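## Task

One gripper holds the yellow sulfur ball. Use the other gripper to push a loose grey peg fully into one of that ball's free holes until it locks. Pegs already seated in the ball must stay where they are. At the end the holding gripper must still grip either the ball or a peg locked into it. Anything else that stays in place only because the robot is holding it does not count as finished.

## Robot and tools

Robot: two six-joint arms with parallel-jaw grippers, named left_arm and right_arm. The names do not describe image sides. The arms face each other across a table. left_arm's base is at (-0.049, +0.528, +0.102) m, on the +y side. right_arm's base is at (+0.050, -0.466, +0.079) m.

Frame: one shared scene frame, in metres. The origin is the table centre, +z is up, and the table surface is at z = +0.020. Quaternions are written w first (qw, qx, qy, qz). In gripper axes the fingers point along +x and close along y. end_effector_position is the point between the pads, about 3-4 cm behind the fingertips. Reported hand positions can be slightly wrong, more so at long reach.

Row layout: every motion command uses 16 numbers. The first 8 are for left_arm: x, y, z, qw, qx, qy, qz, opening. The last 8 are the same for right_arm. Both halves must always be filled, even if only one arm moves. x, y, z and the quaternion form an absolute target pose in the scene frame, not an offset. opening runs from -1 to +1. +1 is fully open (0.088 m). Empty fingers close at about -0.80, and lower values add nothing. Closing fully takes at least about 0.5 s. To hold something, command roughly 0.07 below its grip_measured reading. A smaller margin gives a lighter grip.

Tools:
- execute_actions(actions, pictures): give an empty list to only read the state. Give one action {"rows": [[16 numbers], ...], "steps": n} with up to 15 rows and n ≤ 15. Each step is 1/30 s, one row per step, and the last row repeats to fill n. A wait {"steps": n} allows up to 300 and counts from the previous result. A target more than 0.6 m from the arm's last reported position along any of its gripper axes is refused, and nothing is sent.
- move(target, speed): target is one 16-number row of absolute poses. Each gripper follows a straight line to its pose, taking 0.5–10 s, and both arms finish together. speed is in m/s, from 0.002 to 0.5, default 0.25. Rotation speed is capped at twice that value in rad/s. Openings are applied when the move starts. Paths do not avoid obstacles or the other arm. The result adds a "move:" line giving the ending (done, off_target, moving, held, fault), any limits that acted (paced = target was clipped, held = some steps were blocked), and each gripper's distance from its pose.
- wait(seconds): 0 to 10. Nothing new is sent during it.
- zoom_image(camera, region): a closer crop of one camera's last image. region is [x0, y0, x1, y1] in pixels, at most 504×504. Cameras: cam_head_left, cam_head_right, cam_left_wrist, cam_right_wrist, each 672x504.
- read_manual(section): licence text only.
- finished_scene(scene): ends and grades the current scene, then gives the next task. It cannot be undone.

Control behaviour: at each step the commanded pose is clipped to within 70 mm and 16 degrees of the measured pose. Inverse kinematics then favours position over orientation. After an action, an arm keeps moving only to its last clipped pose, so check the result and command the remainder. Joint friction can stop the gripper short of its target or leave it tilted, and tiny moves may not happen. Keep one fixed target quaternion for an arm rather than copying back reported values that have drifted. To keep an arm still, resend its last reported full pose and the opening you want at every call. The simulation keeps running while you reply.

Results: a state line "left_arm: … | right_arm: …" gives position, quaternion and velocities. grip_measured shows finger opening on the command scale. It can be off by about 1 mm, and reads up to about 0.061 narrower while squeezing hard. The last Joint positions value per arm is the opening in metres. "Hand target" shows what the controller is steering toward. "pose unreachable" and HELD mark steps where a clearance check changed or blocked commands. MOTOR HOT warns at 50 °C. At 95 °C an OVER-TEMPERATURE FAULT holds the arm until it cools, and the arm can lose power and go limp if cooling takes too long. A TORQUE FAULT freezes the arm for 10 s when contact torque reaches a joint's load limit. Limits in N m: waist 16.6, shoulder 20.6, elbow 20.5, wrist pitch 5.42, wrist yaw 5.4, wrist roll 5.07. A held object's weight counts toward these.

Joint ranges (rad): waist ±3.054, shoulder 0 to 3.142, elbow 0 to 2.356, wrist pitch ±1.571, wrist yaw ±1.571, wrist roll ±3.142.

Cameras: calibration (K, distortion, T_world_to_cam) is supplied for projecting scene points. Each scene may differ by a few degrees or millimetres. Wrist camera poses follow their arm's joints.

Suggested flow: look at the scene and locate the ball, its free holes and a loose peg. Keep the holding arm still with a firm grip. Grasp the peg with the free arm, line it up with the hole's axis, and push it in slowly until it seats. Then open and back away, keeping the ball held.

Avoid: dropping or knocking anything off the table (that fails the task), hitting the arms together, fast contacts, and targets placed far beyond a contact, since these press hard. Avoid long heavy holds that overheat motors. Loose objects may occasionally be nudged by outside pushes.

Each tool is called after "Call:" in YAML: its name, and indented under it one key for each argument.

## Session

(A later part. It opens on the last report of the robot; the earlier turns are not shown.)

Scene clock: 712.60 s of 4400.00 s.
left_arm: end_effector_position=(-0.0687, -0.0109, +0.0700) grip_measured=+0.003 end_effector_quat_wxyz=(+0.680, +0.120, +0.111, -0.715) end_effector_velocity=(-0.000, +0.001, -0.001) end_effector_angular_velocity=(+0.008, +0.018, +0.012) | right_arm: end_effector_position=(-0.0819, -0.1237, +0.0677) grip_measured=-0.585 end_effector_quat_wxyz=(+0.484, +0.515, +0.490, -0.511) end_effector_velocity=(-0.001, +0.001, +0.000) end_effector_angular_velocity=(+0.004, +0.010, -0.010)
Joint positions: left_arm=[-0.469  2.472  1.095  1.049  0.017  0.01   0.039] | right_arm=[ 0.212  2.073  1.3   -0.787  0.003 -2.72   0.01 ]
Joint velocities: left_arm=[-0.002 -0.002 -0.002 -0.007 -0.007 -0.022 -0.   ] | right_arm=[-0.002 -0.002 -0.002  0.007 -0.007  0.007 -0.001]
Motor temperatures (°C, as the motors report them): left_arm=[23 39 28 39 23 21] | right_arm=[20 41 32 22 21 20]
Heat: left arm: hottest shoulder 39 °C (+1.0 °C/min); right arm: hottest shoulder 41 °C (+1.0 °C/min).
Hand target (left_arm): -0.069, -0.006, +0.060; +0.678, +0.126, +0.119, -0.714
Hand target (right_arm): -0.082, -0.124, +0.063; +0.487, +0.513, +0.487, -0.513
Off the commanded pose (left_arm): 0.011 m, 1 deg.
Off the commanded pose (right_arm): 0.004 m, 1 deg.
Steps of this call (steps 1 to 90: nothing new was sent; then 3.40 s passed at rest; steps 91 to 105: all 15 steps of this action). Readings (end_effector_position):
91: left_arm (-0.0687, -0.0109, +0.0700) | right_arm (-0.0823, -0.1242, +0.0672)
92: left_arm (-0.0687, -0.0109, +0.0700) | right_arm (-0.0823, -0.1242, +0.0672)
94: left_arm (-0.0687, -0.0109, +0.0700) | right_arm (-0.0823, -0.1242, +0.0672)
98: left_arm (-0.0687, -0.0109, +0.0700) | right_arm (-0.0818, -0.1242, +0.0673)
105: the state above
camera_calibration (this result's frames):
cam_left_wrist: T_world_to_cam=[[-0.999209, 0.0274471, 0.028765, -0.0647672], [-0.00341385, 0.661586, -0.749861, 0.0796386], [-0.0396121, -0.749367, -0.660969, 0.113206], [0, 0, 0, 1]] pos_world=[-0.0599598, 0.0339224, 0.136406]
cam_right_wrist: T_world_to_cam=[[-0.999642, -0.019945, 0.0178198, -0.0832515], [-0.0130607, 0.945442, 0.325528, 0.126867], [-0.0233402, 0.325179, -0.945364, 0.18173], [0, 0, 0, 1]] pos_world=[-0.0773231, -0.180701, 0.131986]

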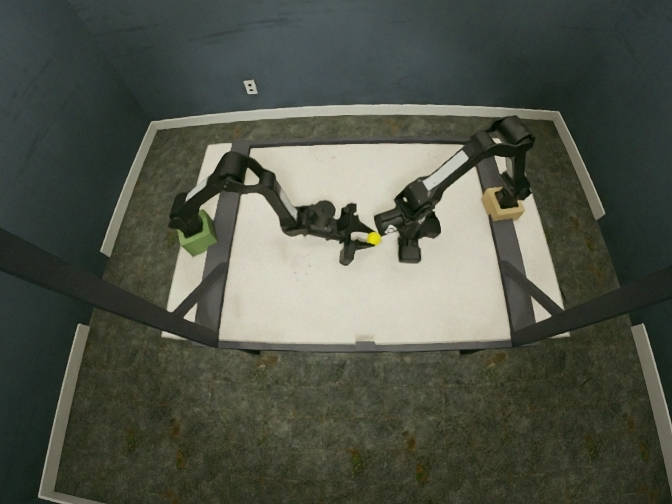

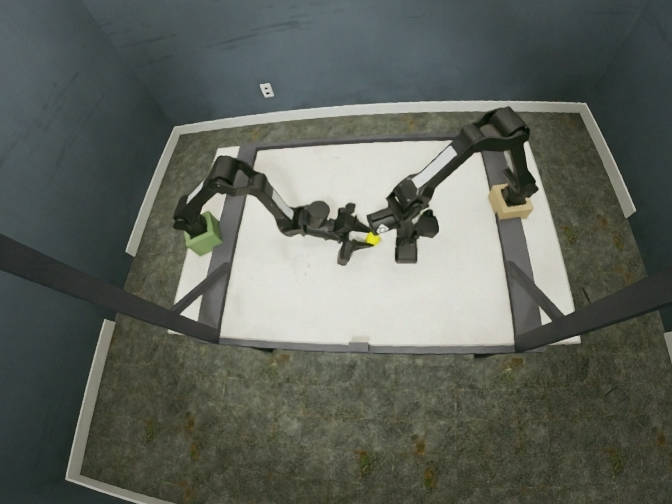

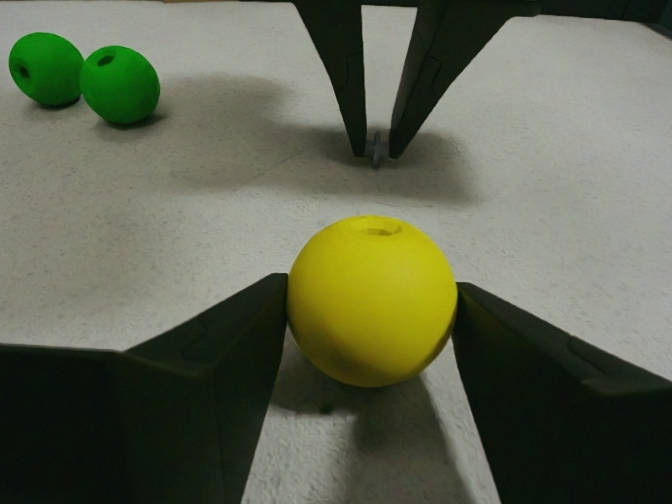

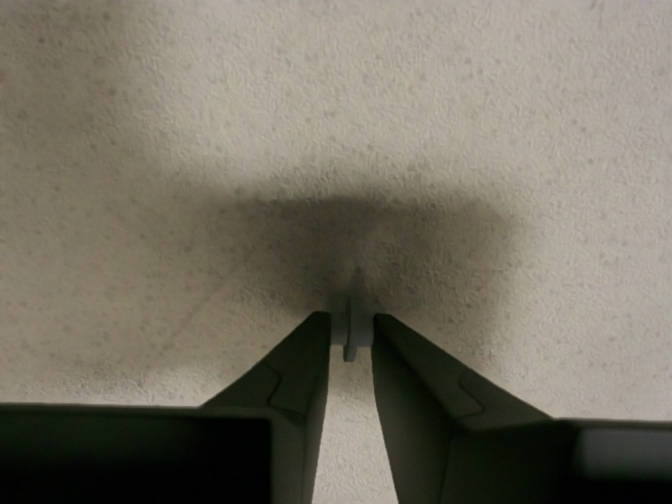

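Call:
move:
  target: [-0.0688, 0.06, 0.075, 0.6779, 0.1259, 0.1195, -0.7144, -0.07, -0.0822, -0.1240, 0.082, 0.4868, 0.5129, 0.4868, -0.5129, -0.60]
  speed: 0.08

Call:
move:
  target: [-0.0688, 0.06, 0.075, 0.6779, 0.1259, 0.1195, -0.7144, -0.07, -0.0855, -0.1160, 0.074, 0.2185, 0.7062, 0.037, -0.6725, -0.60]
  speed: 0.25

Scene clock: 777.37 s of 4400.00 s.
left_arm: end_effector_position=(-0.0673, +0.0592, +0.0705) grip_measured=+0.003 end_effector_quat_wxyz=(+0.678, +0.130, +0.121, -0.714) end_effector_velocity=(-0.000, +0.000, +0.005) end_effector_angular_velocity=(-0.012, +0.005, +0.007) | right_arm: end_effector_position=(-0.0808, -0.1265, +0.0768) grip_measured=-0.590 end_effector_quat_wxyz=(+0.492, +0.512, +0.481, -0.514) end_effector_velocity=(+0.002, +0.000, +0.001) end_effector_angular_velocity=(+0.000, -0.008, +0.005)
Joint positions: left_arm=[-0.471  2.356  0.779  1.221  0.016  0.009  0.039] | right_arm=[ 0.212  2.065  1.328 -0.85   0.003 -2.72   0.01 ]
Joint velocities: left_arm=[-0.002 -0.012 -0.007  0.007 -0.007 -0.007 -0.   ] | right_arm=[-0.002 -0.002  0.002 -0.007  0.007 -0.007 -0.   ]
Motor temperatures (°C, as the motors report them): left_arm=[23 40 28 40 23 21] | right_arm=[20 42 32 22 21 20]
Heat: left arm: hottest shoulder 40 °C (+1.0 °C/min); right arm: hottest shoulder 42 °C (+1.0 °C/min).
Hand target (left_arm): -0.069, +0.060, +0.075; +0.678, +0.126, +0.119, -0.714
Hand target (right_arm): -0.082, -0.124, +0.082; +0.487, +0.513, +0.487, -0.513
Off the commanded pose (left_arm): 0.005 m, 0 deg.
Off the commanded pose (right_arm): 0.006 m, 1 deg.
After step 90, 60.53 s passed at rest.
move: done
camera_calibration (this result's frames):
cam_left_wrist: T_world_to_cam=[[-0.999194, 0.0274526, 0.029294, -0.0653931], [-0.00267562, 0.68251, -0.730872, 0.0311468], [-0.0400578, -0.730361, -0.681886, 0.166429], [0, 0, 0, 1]] pos_world=[-0.0585902, 0.10209, 0.138166]
cam_right_wrist: T_world_to_cam=[[-0.999767, -0.0196212, 0.00894362, -0.0816557], [-0.0159987, 0.953039, 0.302425, 0.129109], [-0.0144576, 0.302212, -0.953131, 0.189707], [0, 0, 0, 1]] pos_world=[-0.0768285, -0.18198, 0.1425]

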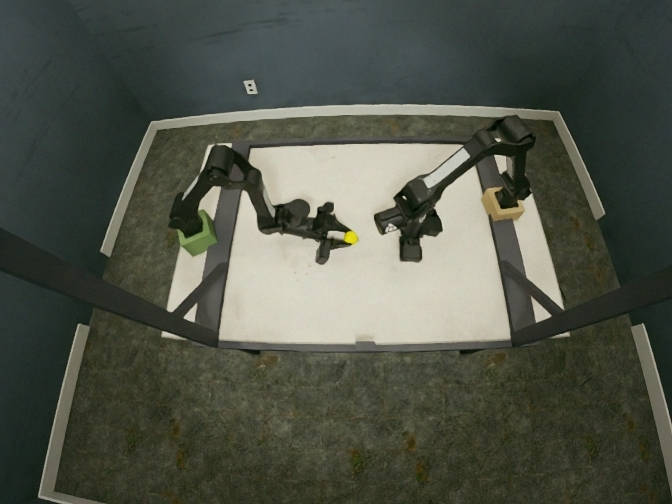

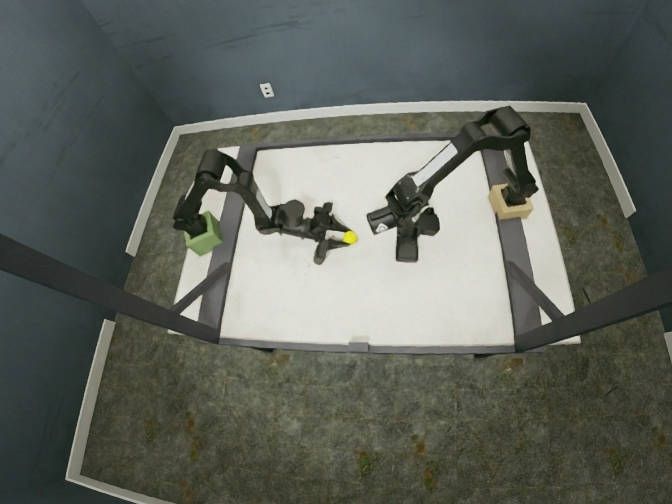

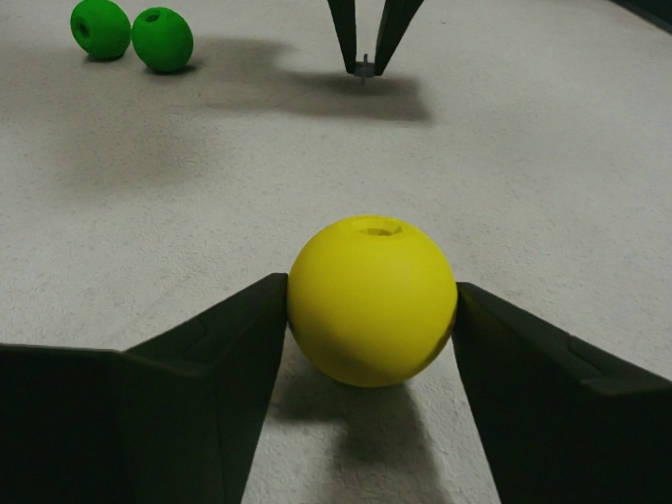

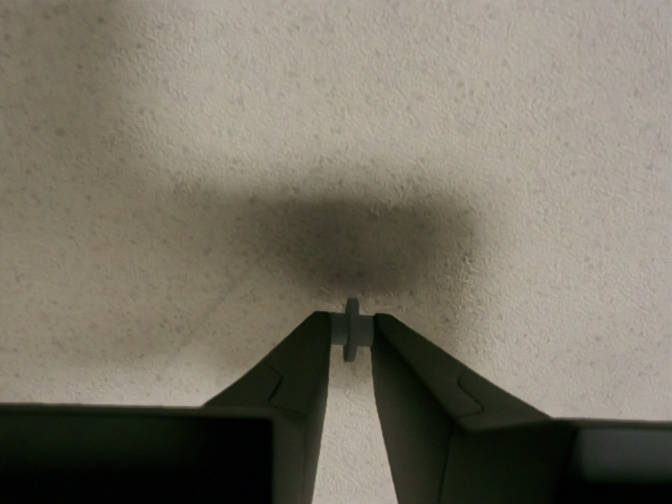

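Scene clock: 780.13 s of 4400.00 s.
left_arm: end_effector_position=(-0.0677, +0.0595, +0.0710) grip_measured=+0.003 end_effector_quat_wxyz=(+0.678, +0.129, +0.121, -0.714) end_effector_velocity=(+0.002, -0.000, +0.002) end_effector_angular_velocity=(-0.007, -0.001, +0.021) | right_arm: end_effector_position=(-0.0859, -0.1162, +0.0787) grip_measured=-0.590 end_effector_quat_wxyz=(-0.216, -0.706, -0.044, +0.673) end_effector_velocity=(-0.002, -0.001, +0.002) end_effector_angular_velocity=(-0.004, +0.004, -0.006)
Joint positions: left_arm=[-0.472  2.353  0.777  1.221  0.015  0.009  0.039] | right_arm=[ 0.214  2.289  1.679 -1.21   0.002 -1.572  0.01 ]
Joint velocities: left_arm=[-0.002 -0.002 -0.002  0.007 -0.022 -0.007 -0.   ] | right_arm=[ 0.002 -0.002  0.002 -0.007 -0.007  0.007 -0.   ]
Motor temperatures (°C, as the motors report them): left_arm=[23 40 27 40 23 21] | right_arm=[20 42 32 22 21 20]
Heat: left arm: hottest shoulder 40 °C (+1.0 °C/min); right arm: hottest shoulder 42 °C (+1.0 °C/min).
Hand target (left_arm): -0.069, +0.060, +0.075; +0.678, +0.126, +0.120, -0.714
Hand target (right_arm): -0.085, -0.116, +0.074; +0.218, +0.706, +0.037, -0.673
Off the commanded pose (left_arm): 0.004 m, 0 deg.
Off the commanded pose (right_arm): 0.005 m, 1 deg.
move: done
camera_calibration (this result's frames):
cam_left_wrist: T_world_to_cam=[[-0.999196, 0.0274025, 0.029255, -0.0657654], [-0.00269638, 0.682234, -0.731129, 0.0313465], [-0.0399935, -0.73062, -0.681612, 0.167006], [0, 0, 0, 1]] pos_world=[-0.0589488, 0.102435, 0.138676]
cam_right_wrist: T_world_to_cam=[[-0.42004, 0.877895, -0.229926, 0.0863124], [0.830956, 0.473906, 0.29142, 0.136513], [0.364799, -0.0686504, -0.928552, 0.175893], [0, 0, 0, 1]] pos_world=[-0.141347, -0.128392, 0.143388]

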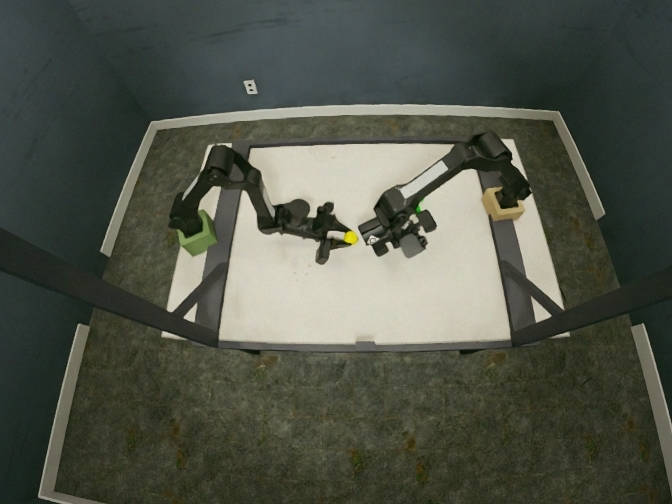

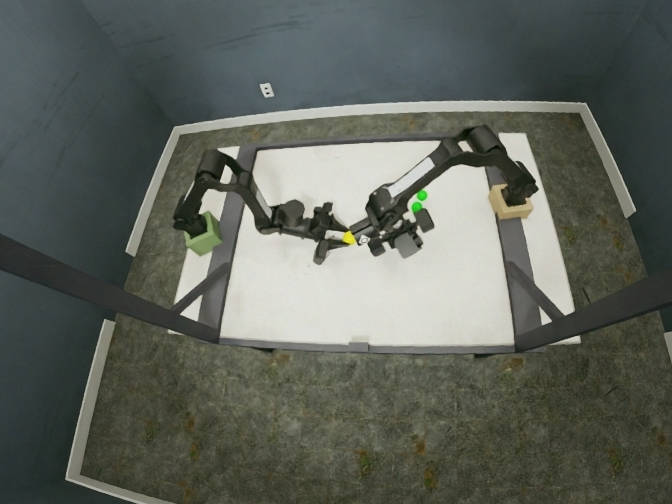

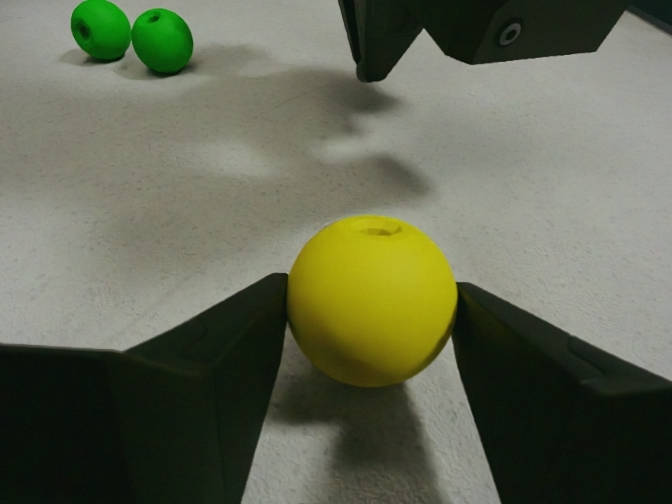

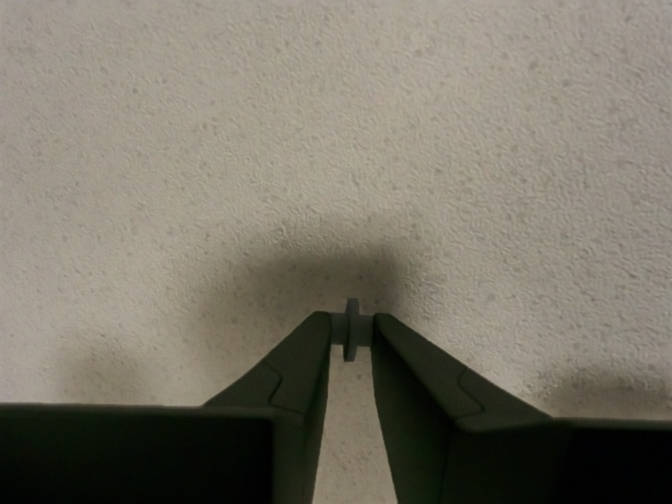

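Call:
move:
  target: [-0.0688, 0.06, 0.075, 0.6779, 0.1259, 0.1195, -0.7144, -0.07, -0.0845, -0.1190, 0.062, 0.2185, 0.7062, 0.037, -0.6725, -0.60]
  speed: 0.03

Scene clock: 783.37 s of 4400.00 s.
left_arm: end_effector_position=(-0.0677, +0.0595, +0.0710) grip_measured=+0.003 end_effector_quat_wxyz=(+0.678, +0.129, +0.121, -0.714) end_effector_velocity=(+0.004, +0.001, -0.001) end_effector_angular_velocity=(+0.007, -0.001, +0.026) | right_arm: end_effector_position=(-0.0863, -0.1153, +0.0695) grip_measured=-0.590 end_effector_quat_wxyz=(-0.212, -0.706, -0.047, +0.674) end_effector_velocity=(+0.003, +0.004, -0.002) end_effector_angular_velocity=(+0.018, +0.001, +0.002)
Joint positions: left_arm=[-0.472  2.353  0.777  1.221  0.015  0.009  0.039] | right_arm=[ 0.214  2.298  1.656 -1.168  0.001 -1.57   0.01 ]
Joint velocities: left_arm=[ 0.002 -0.002 -0.002 -0.007 -0.022 -0.007  0.   ] | right_arm=[-0.007 -0.002 -0.007  0.022  0.007 -0.007 -0.   ]
Motor temperatures (°C, as the motors report them): left_arm=[23 40 27 40 23 21] | right_arm=[20 43 32 22 21 20]
Heat: left arm: hottest shoulder 40 °C (+1.0 °C/min); right arm: hottest shoulder 43 °C (+2.0 °C/min).
Hand target (left_arm): -0.069, +0.060, +0.075; +0.678, +0.126, +0.120, -0.714
Hand target (right_arm): -0.085, -0.119, +0.062; +0.218, +0.706, +0.037, -0.673
Off the commanded pose (left_arm): 0.004 m, 0 deg.
Off the commanded pose (right_arm): 0.009 m, 1 deg.
move: off_target (right_arm)
camera_calibration (this result's frames):
cam_left_wrist: T_world_to_cam=[[-0.999196, 0.0274025, 0.029255, -0.0657654], [-0.00269638, 0.682234, -0.731129, 0.0313465], [-0.0399935, -0.73062, -0.681612, 0.167006], [0, 0, 0, 1]] pos_world=[-0.0589488, 0.102435, 0.138676]
cam_right_wrist: T_world_to_cam=[[-0.419529, 0.880793, -0.219544, 0.0828763], [0.832831, 0.469689, 0.292891, 0.138697], [0.361093, -0.0599673, -0.930599, 0.16834], [0, 0, 0, 1]] pos_world=[-0.141529, -0.128046, 0.134229]

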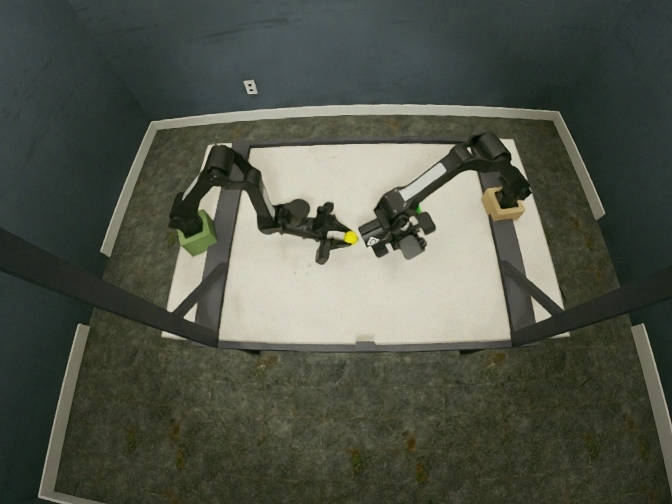

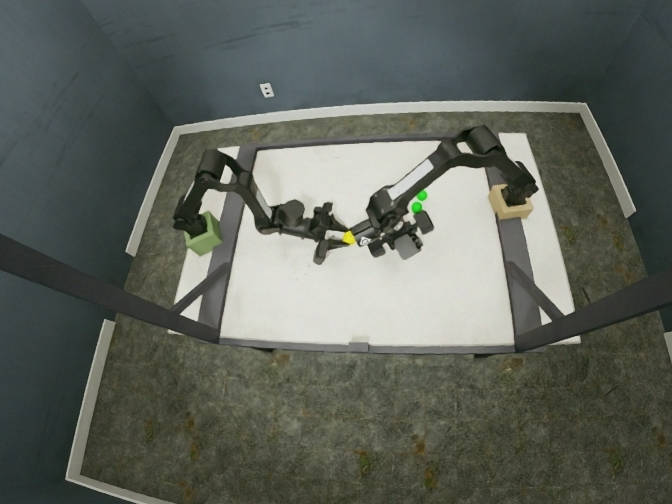

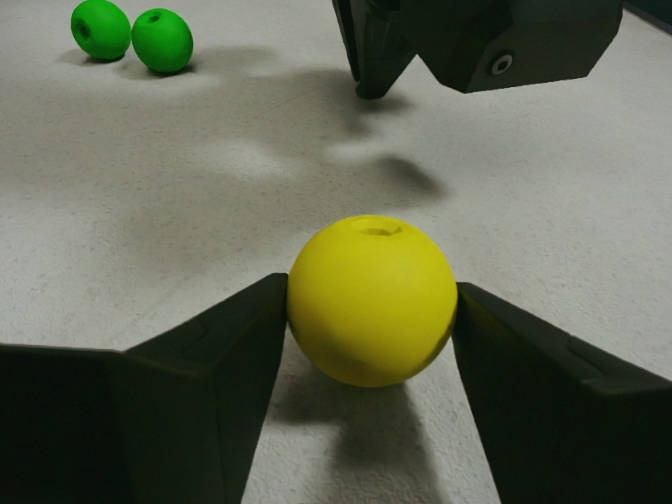

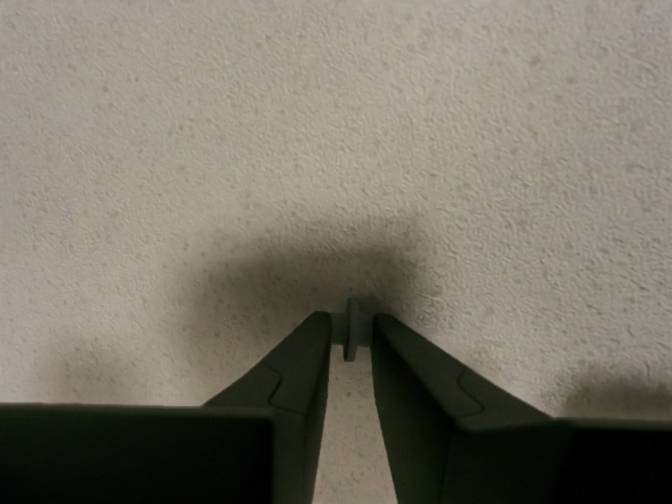

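Call:
execute_actions:
  actions:
    - {"rows": [[-0.0688, 0.06, 0.075, 0.6779, 0.1259, 0.1195, -0.7144, -0.07, -0.0845, -0.1190, 0.0612, 0.2185, 0.7062, 0.037, -0.6725, -0.60], [-0.0688, 0.06, 0.075, 0.6779, 0.1259, 0.1195, -0.7144, -0.07, -0.0845, -0.1190, 0.0605, 0.2185, 0.7062, 0.037, -0.6725, -0.60], [-0.0688, 0.06, 0.075, 0.6779, 0.1259, 0.1195, -0.7144, -0.07, -0.0845, -0.1190, 0.0598, 0.2185, 0.7062, 0.037, -0.6725, -0.60], [-0.0688, 0.06, 0.075, 0.6779, 0.1259, 0.1195, -0.7144, -0.07, -0.0845, -0.1190, 0.0592, 0.2185, 0.7062, 0.037, -0.6725, -0.60]], "steps": 15}
  pictures: false

Scene clock: 788.10 s of 4400.00 s.
left_arm: end_effector_position=(-0.0677, +0.0595, +0.0710) grip_measured=+0.003 end_effector_quat_wxyz=(+0.678, +0.129, +0.121, -0.714) end_effector_velocity=(-0.000, +0.001, -0.001) end_effector_angular_velocity=(+0.007, -0.010, +0.002) | right_arm: end_effector_position=(-0.0864, -0.1149, +0.0676) grip_measured=-0.590 end_effector_quat_wxyz=(-0.211, -0.706, -0.048, +0.674) end_effector_velocity=(-0.001, -0.003, +0.001) end_effector_angular_velocity=(-0.014, +0.016, -0.015)
Joint positions: left_arm=[-0.472  2.353  0.777  1.221  0.015  0.009  0.039] | right_arm=[ 0.214  2.3    1.653 -1.16   0.001 -1.57   0.01 ]
Joint velocities: left_arm=[-0.002 -0.002 -0.002 -0.007 -0.007  0.007 -0.   ] | right_arm=[-0.002 -0.002 -0.002 -0.007 -0.022  0.007 -0.   ]
Motor temperatures (°C, as the motors report them): left_arm=[23 41 27 40 23 21] | right_arm=[20 43 32 22 21 20]
Heat: left arm: hottest shoulder 41 °C (+2.0 °C/min); right arm: hottest shoulder 43 °C (+1.0 °C/min).
Hand target (left_arm): -0.069, +0.060, +0.075; +0.678, +0.126, +0.120, -0.714
Hand target (right_arm): -0.084, -0.119, +0.059; +0.219, +0.706, +0.037, -0.672
Off the commanded pose (left_arm): 0.004 m, 0 deg.
Off the commanded pose (right_arm): 0.010 m, 1 deg.
Steps of this call (steps 1 to 90: nothing new was sent; then 1.23 s passed at rest; steps 91 to 105: all 15 steps of this action). Readings (end_effector_position):
91: left_arm (-0.0677, +0.0595, +0.0710) | right_arm (-0.0863, -0.1153, +0.0694)
92: left_arm (-0.0677, +0.0595, +0.0710) | right_arm (-0.0863, -0.1152, +0.0692)
94: left_arm (-0.0677, +0.0595, +0.0710) | right_arm (-0.0864, -0.1150, +0.0686)
98: left_arm (-0.0677, +0.0595, +0.0710) | right_arm (-0.0864, -0.1150, +0.0676)
105: the state above

Call:
execute_actions:
  actions:
    - {"rows": [[-0.0688, 0.06, 0.075, 0.6779, 0.1259, 0.1195, -0.7144, -0.07, -0.0845, -0.1190, 0.0592, 0.2185, 0.7062, 0.037, -0.6725, -0.57], [-0.0688, 0.06, 0.075, 0.6779, 0.1259, 0.1195, -0.7144, -0.07, -0.0845, -0.1190, 0.0592, 0.2185, 0.7062, 0.037, -0.6725, -0.55], [-0.0688, 0.06, 0.075, 0.6779, 0.1259, 0.1195, -0.7144, -0.07, -0.0845, -0.1190, 0.0592, 0.2185, 0.7062, 0.037, -0.6725, -0.53], [-0.0688, 0.06, 0.075, 0.6779, 0.1259, 0.1195, -0.7144, -0.07, -0.0845, -0.1190, 0.0592, 0.2185, 0.7062, 0.037, -0.6725, -0.51], [-0.0688, 0.06, 0.075, 0.6779, 0.1259, 0.1195, -0.7144, -0.07, -0.0845, -0.1190, 0.0592, 0.2185, 0.7062, 0.037, -0.6725, -0.49], [-0.0688, 0.06, 0.075, 0.6779, 0.1259, 0.1195, -0.7144, -0.07, -0.0845, -0.1190, 0.0592, 0.2185, 0.7062, 0.037, -0.6725, -0.47], [-0.0688, 0.06, 0.075, 0.6779, 0.1259, 0.1195, -0.7144, -0.07, -0.0845, -0.1190, 0.0592, 0.2185, 0.7062, 0.037, -0.6725, -0.44], [-0.0688, 0.06, 0.075, 0.6779, 0.1259, 0.1195, -0.7144, -0.07, -0.0845, -0.1190, 0.0592, 0.2185, 0.7062, 0.037, -0.6725, -0.41], [-0.0688, 0.06, 0.075, 0.6779, 0.1259, 0.1195, -0.7144, -0.07, -0.0845, -0.1190, 0.0592, 0.2185, 0.7062, 0.037, -0.6725, -0.38], [-0.0688, 0.06, 0.075, 0.6779, 0.1259, 0.1195, -0.7144, -0.07, -0.0845, -0.1190, 0.0592, 0.2185, 0.7062, 0.037, -0.6725, -0.33], [-0.0688, 0.06, 0.075, 0.6779, 0.1259, 0.1195, -0.7144, -0.07, -0.0845, -0.1190, 0.0592, 0.2185, 0.7062, 0.037, -0.6725, -0.25], [-0.0688, 0.06, 0.075, 0.6779, 0.1259, 0.1195, -0.7144, -0.07, -0.0845, -0.1190, 0.0592, 0.2185, 0.7062, 0.037, -0.6725, -0.15], [-0.0688, 0.06, 0.075, 0.6779, 0.1259, 0.1195, -0.7144, -0.07, -0.0845, -0.1190, 0.0592, 0.2185, 0.7062, 0.037, -0.6725, -0.05]], "steps": 15}
  pictures: false

Call:
execute_actions:
  actions:
    - {"steps": 15}

Scene clock: 796.30 s of 4400.00 s.
left_arm: end_effector_position=(-0.0677, +0.0595, +0.0710) grip_measured=+0.003 end_effector_quat_wxyz=(+0.678, +0.129, +0.121, -0.714) end_effector_velocity=(+0.002, -0.000, +0.002) end_effector_angular_velocity=(-0.007, -0.001, +0.021) | right_arm: end_effector_position=(-0.0863, -0.1151, +0.0668) grip_measured=-0.136 end_effector_quat_wxyz=(-0.212, -0.706, -0.047, +0.674) end_effector_velocity=(+0.000, +0.005, +0.001) end_effector_angular_velocity=(+0.026, +0.008, +0.021)
Joint positions: left_arm=[-0.472  2.353  0.777  1.221  0.015  0.009  0.039] | right_arm=[ 0.214  2.302  1.653 -1.16   0.001 -1.57   0.032]
Joint velocities: left_arm=[-0.002 -0.002 -0.002  0.007 -0.022 -0.007 -0.   ] | right_arm=[-0.002 -0.007 -0.002  0.022  0.007 -0.022  0.05 ]
Motor temperatures (°C, as the motors report them): left_arm=[23 41 27 40 23 21] | right_arm=[20 43 31 21 21 20]
Heat: left arm: hottest shoulder 41 °C (+1.0 °C/min); right arm: hottest shoulder 43 °C (+1.0 °C/min).
Hand target (left_arm): -0.069, +0.060, +0.075; +0.678, +0.126, +0.120, -0.714
Hand target (right_arm): -0.084, -0.119, +0.059; +0.218, +0.706, +0.037, -0.673
Off the commanded pose (left_arm): 0.004 m, 0 deg.
Off the commanded pose (right_arm): 0.009 m, 1 deg.
Steps of this call (steps 1 to 90: nothing new was sent; then 4.70 s passed at rest; steps 91 to 105: all 15 steps of this action). Readings (end_effector_position):
91: left_arm (-0.0677, +0.0595, +0.0710) | right_arm (-0.0864, -0.1149, +0.0676)
92: left_arm (-0.0677, +0.0595, +0.0710) | right_arm (-0.0864, -0.1149, +0.0676)
94: left_arm (-0.0677, +0.0595, +0.0710) | right_arm (-0.0865, -0.1148, +0.0675)
98: left_arm (-0.0677, +0.0595, +0.0710) | right_arm (-0.0864, -0.1150, +0.0670)
105: the state above

Scene clock: 796.80 s of 4400.00 s.
left_arm: end_effector_position=(-0.0677, +0.0595, +0.0710) grip_measured=+0.003 end_effector_quat_wxyz=(+0.678, +0.129, +0.121, -0.714) end_effector_velocity=(-0.000, +0.001, -0.003) end_effector_angular_velocity=(+0.017, +0.004, +0.007) | right_arm: end_effector_position=(-0.0863, -0.1151, +0.0668) grip_measured=-0.054 end_effector_quat_wxyz=(-0.212, -0.706, -0.047, +0.674) end_effector_velocity=(-0.001, -0.003, +0.001) end_effector_angular_velocity=(-0.015, +0.019, -0.001)
Joint positions: left_arm=[-0.472  2.353  0.777  1.221  0.015  0.009  0.039] | right_arm=[ 0.214  2.302  1.653 -1.16   0.001 -1.57   0.036]
Joint velocities: left_arm=[-0.002 -0.002  0.002 -0.022 -0.007 -0.007 -0.   ] | right_arm=[-0.002 -0.002 -0.002 -0.007 -0.022 -0.007  0.   ]
Motor temperatures (°C, as the motors report them): left_arm=[23 41 27 40 23 21] | right_arm=[20 43 31 21 21 20]
Heat: left arm: hottest shoulder 41 °C (+1.0 °C/min); right arm: hottest shoulder 43 °C (+1.0 °C/min).
Hand target (left_arm): -0.069, +0.060, +0.075; +0.678, +0.126, +0.120, -0.714
Hand target (right_arm): -0.084, -0.119, +0.059; +0.218, +0.706, +0.037, -0.673
Off the commanded pose (left_arm): 0.004 m, 0 deg.
Off the commanded pose (right_arm): 0.009 m, 1 deg.
Steps of this call (steps 1 to 15: nothing new was sent). Readings (end_effector_position):
1: left_arm (-0.0677, +0.0595, +0.0710) | right_arm (-0.0863, -0.1151, +0.0668)
2: left_arm (-0.0677, +0.0595, +0.0710) | right_arm (-0.0863, -0.1151, +0.0668)
4: left_arm (-0.0677, +0.0595, +0.0710) | right_arm (-0.0863, -0.1151, +0.0668)
8: left_arm (-0.0677, +0.0595, +0.0710) | right_arm (-0.0863, -0.1151, +0.0668)
15: the state above
camera_calibration (this result's frames):
cam_left_wrist: T_world_to_cam=[[-0.999196, 0.0274025, 0.029255, -0.0657654], [-0.00269638, 0.682234, -0.731129, 0.0313465], [-0.0399935, -0.73062, -0.681612, 0.167006], [0, 0, 0, 1]] pos_world=[-0.0589488, 0.102435, 0.138676]
cam_right_wrist: T_world_to_cam=[[-0.419244, 0.881111, -0.218808, 0.0821235], [0.833061, 0.469162, 0.293079, 0.139389], [0.360892, -0.0594087, -0.930714, 0.165979], [0, 0, 0, 1]] pos_world=[-0.14159, -0.127896, 0.131596]

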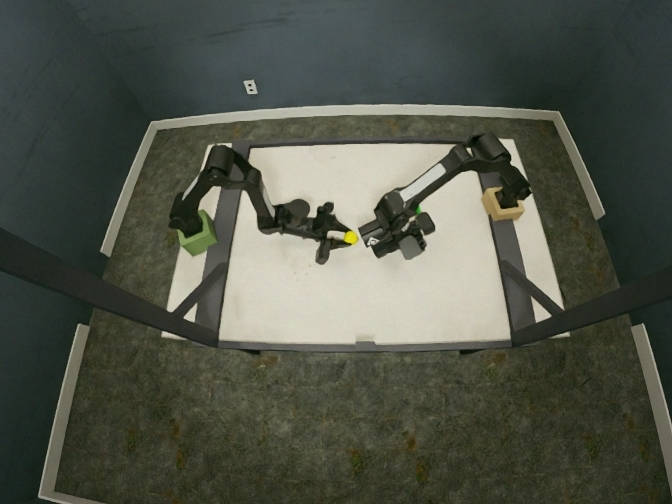

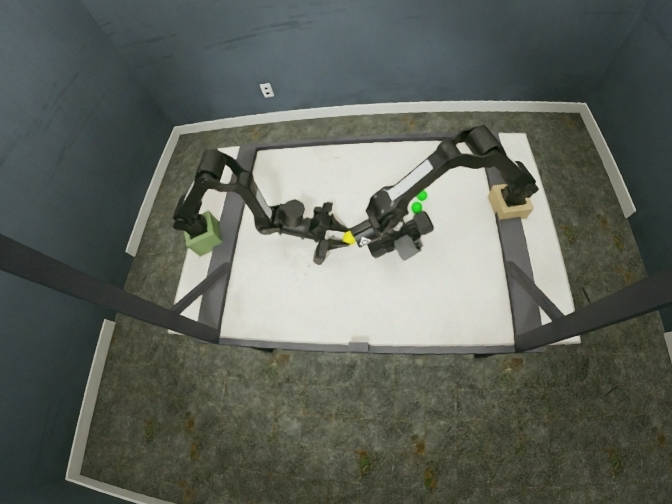

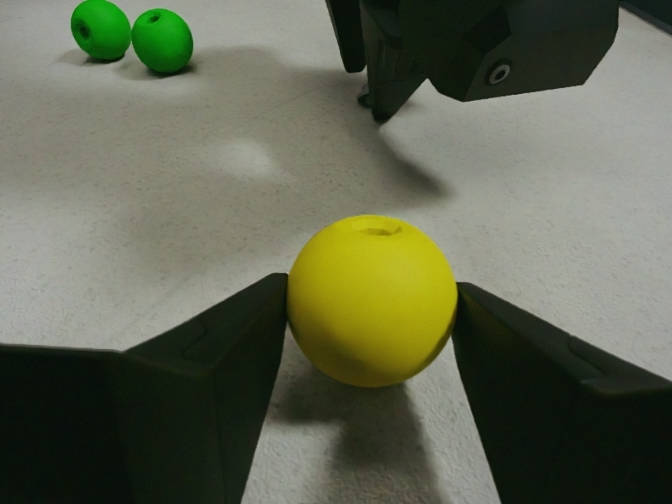

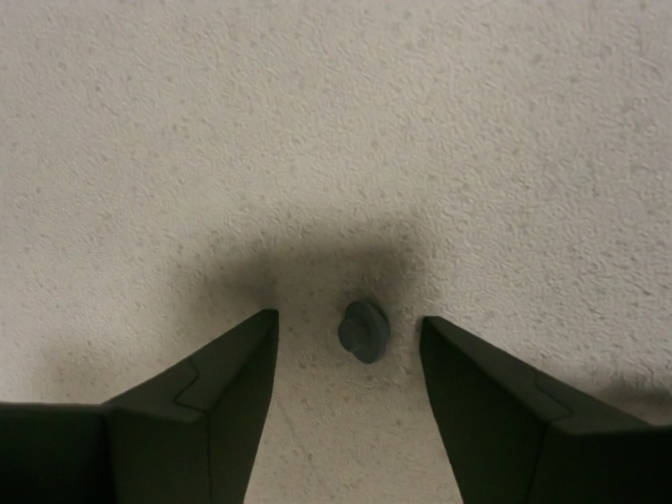

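Call:
zoom_image:
  camera: "cam_right_wrist"
  region: [310, 280, 430, 380]

Region (310, 280, 430, 380) of cam_right_wrist's 672x504 image, scaled by 4.200, with more detail than that image has.

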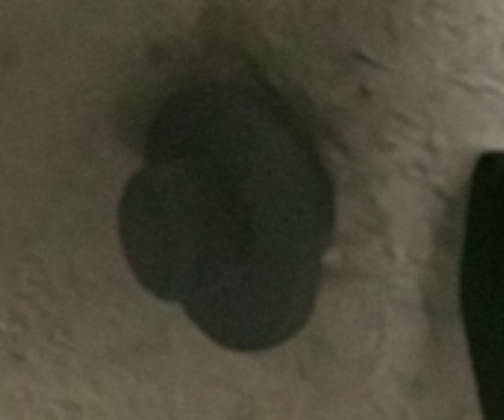

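Call:
move:
  target: [-0.0688, 0.06, 0.075, 0.6779, 0.1259, 0.1195, -0.7144, -0.07, -0.0875, -0.1120, 0.100, 0.2185, 0.7062, 0.037, -0.6725, 0.1]
  speed: 0.1

Call:
move:
  target: [-0.0688, 0.06, 0.075, 0.6779, 0.1259, 0.1195, -0.7144, -0.07, -0.0705, -0.1600, 0.070, 0.5252, -0.3087, 0.2122, 0.7641, -0.3]
  speed: 0.3

Scene clock: 820.73 s of 4400.00 s.
left_arm: end_effector_position=(-0.0677, +0.0595, +0.0710) grip_measured=+0.003 end_effector_quat_wxyz=(+0.678, +0.129, +0.121, -0.714) end_effector_velocity=(-0.000, +0.001, -0.001) end_effector_angular_velocity=(+0.008, +0.004, +0.007) | right_arm: end_effector_position=(-0.0867, -0.1141, +0.0951) grip_measured=+0.097 end_effector_quat_wxyz=(-0.225, -0.707, -0.033, +0.670) end_effector_velocity=(+0.004, -0.006, -0.001) end_effector_angular_velocity=(-0.028, -0.016, +0.007)
Joint positions: left_arm=[-0.472  2.353  0.777  1.221  0.015  0.009  0.039] | right_arm=[ 0.214  2.3    1.759 -1.307  0.001 -1.57   0.044]
Joint velocities: left_arm=[-0.002 -0.002 -0.002 -0.007 -0.007 -0.007 -0.   ] | right_arm=[-0.002  0.002 -0.007 -0.022  0.007 -0.007  0.   ]
Motor temperatures (°C, as the motors report them): left_arm=[23 43 27 40 23 21] | right_arm=[20 45 31 21 21 20]
Heat: left arm: hottest shoulder 43 °C (+3.0 °C/min); right arm: hottest shoulder 45 °C (+3.0 °C/min).
Hand target (left_arm): -0.069, +0.060, +0.075; +0.678, +0.126, +0.120, -0.714
Hand target (right_arm): -0.087, -0.112, +0.100; +0.219, +0.706, +0.037, -0.672
Off the commanded pose (left_arm): 0.004 m, 0 deg.
Off the commanded pose (right_arm): 0.005 m, 1 deg.
After step 90, 20.13 s passed at rest.
move: done
camera_calibration (this result's frames):
cam_left_wrist: T_world_to_cam=[[-0.999196, 0.0274025, 0.029255, -0.0657654], [-0.00269638, 0.682234, -0.731129, 0.0313465], [-0.0399935, -0.73062, -0.681612, 0.167006], [0, 0, 0, 1]] pos_world=[-0.0589488, 0.102435, 0.138676]
cam_right_wrist: T_world_to_cam=[[-0.41596, 0.872675, -0.255764, 0.0901351], [0.829041, 0.479487, 0.28772, 0.132289], [0.373722, -0.0923591, -0.922931, 0.189138], [0, 0, 0, 1]] pos_world=[-0.142865, -0.124621, 0.159552]

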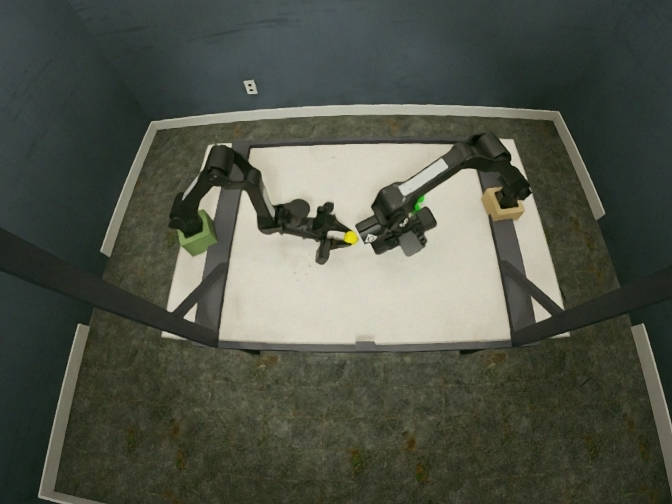

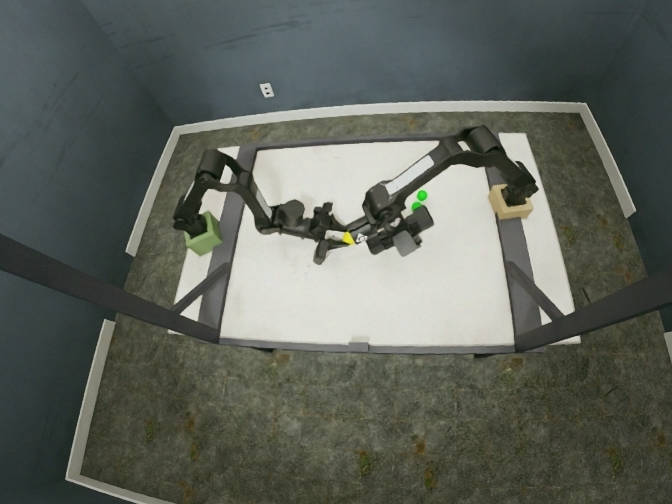

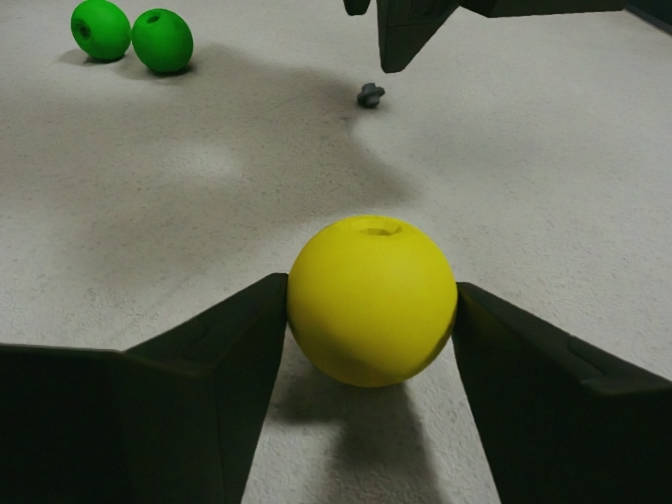

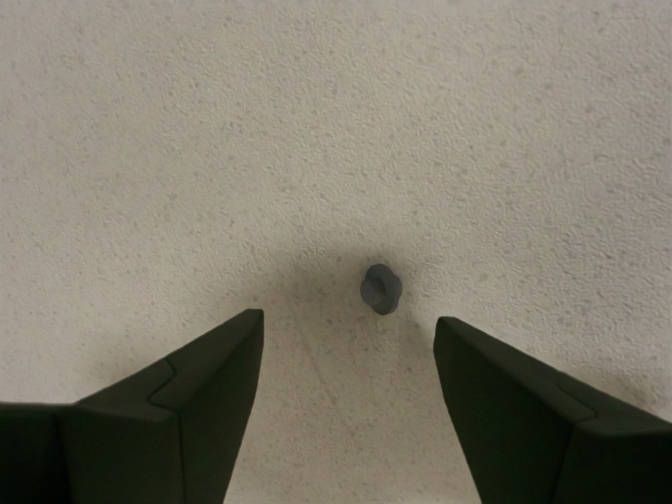

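Scene clock: 824.27 s of 4400.00 s.
left_arm: end_effector_position=(-0.0677, +0.0595, +0.0710) grip_measured=+0.003 end_effector_quat_wxyz=(+0.678, +0.129, +0.121, -0.714) end_effector_velocity=(-0.002, +0.001, -0.001) end_effector_angular_velocity=(+0.008, +0.009, -0.007) | right_arm: end_effector_position=(-0.0720, -0.1557, +0.0751) grip_measured=-0.297 end_effector_quat_wxyz=(+0.527, -0.304, +0.206, +0.766) end_effector_velocity=(+0.000, -0.001, +0.001) end_effector_angular_velocity=(+0.003, +0.012, -0.002)
Joint positions: left_arm=[-0.472  2.353  0.777  1.221  0.015  0.009  0.039] | right_arm=[0.224 1.691 0.385 0.555 0.013 0.006 0.024]
Joint velocities: left_arm=[-0.002 -0.002 -0.002 -0.007  0.007 -0.007 -0.   ] | right_arm=[-0.002 -0.007 -0.007  0.007 -0.007  0.007  0.   ]
Motor temperatures (°C, as the motors report them): left_arm=[23 43 27 40 23 21] | right_arm=[20 45 31 22 21 20]
Heat: left arm: hottest shoulder 43 °C (+3.0 °C/min); right arm: hottest shoulder 45 °C (+3.0 °C/min).
Hand target (left_arm): -0.069, +0.060, +0.075; +0.678, +0.126, +0.120, -0.714
Hand target (right_arm): -0.071, -0.160, +0.070; +0.526, -0.310, +0.210, +0.763
Off the commanded pose (left_arm): 0.004 m, 0 deg.
Off the commanded pose (right_arm): 0.007 m, 1 deg.
move: done
camera_calibration (this result's frames):
cam_left_wrist: T_world_to_cam=[[-0.999196, 0.0274025, 0.029255, -0.0657654], [-0.00269638, 0.682234, -0.731129, 0.0313465], [-0.0399935, -0.73062, -0.681612, 0.167006], [0, 0, 0, 1]] pos_world=[-0.0589488, 0.102435, 0.138676]
cam_right_wrist: T_world_to_cam=[[0.917313, 0.392121, 0.0691259, 0.124151], [0.375659, -0.794771, -0.476675, -0.0279052], [-0.131975, 0.463228, -0.876358, 0.207934], [0, 0, 0, 1]] pos_world=[-0.0759601, -0.167181, 0.160341]

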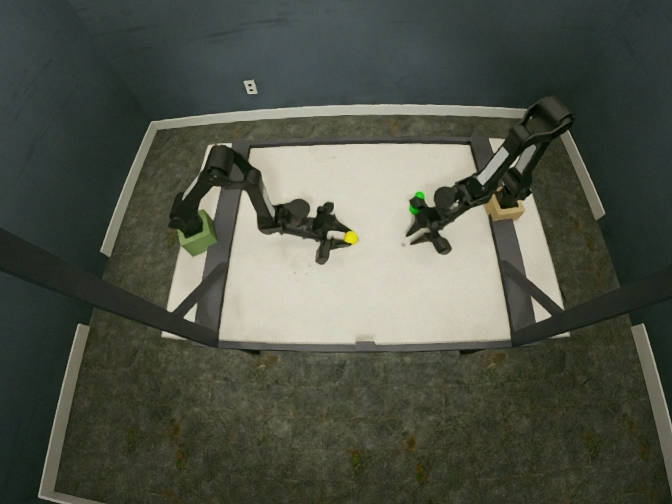

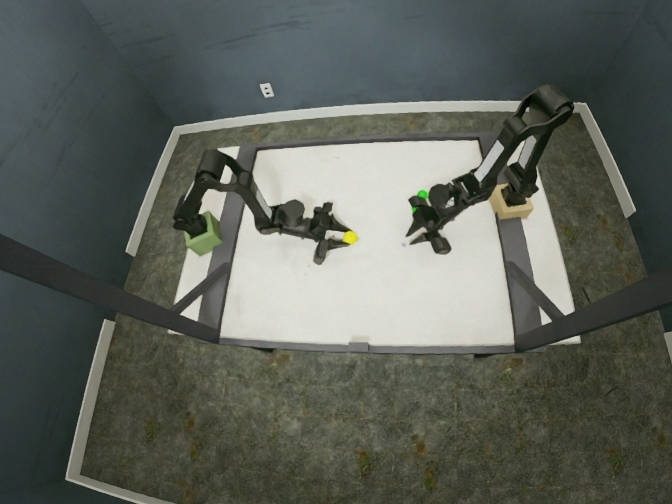

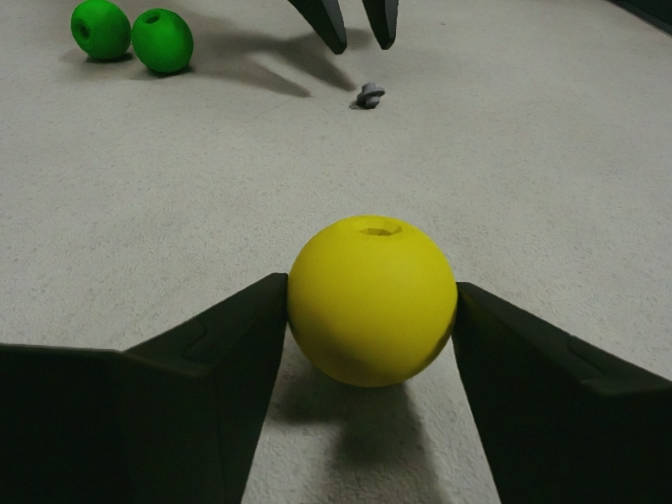

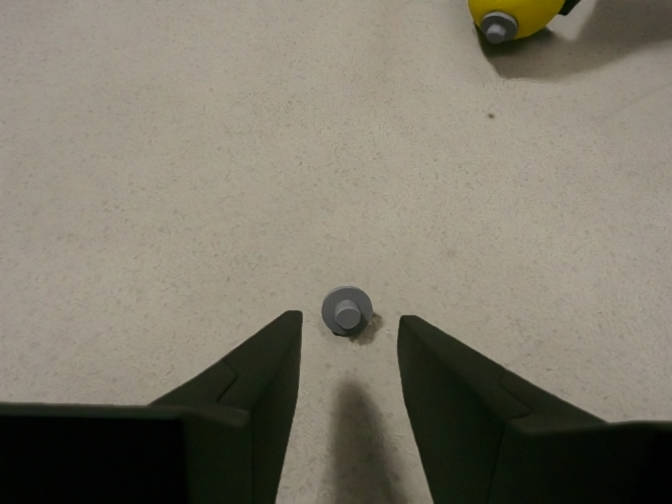

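Call:
zoom_image:
  camera: "cam_right_wrist"
  region: [290, 270, 410, 360]

Region (290, 270, 410, 360) of cam_right_wrist's 672x504 image, scaled by 4.200, with more detail than that image has; it fills the top 378 rows of this view, and the rest is white.

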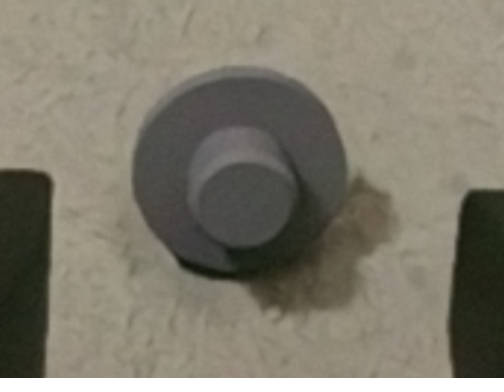

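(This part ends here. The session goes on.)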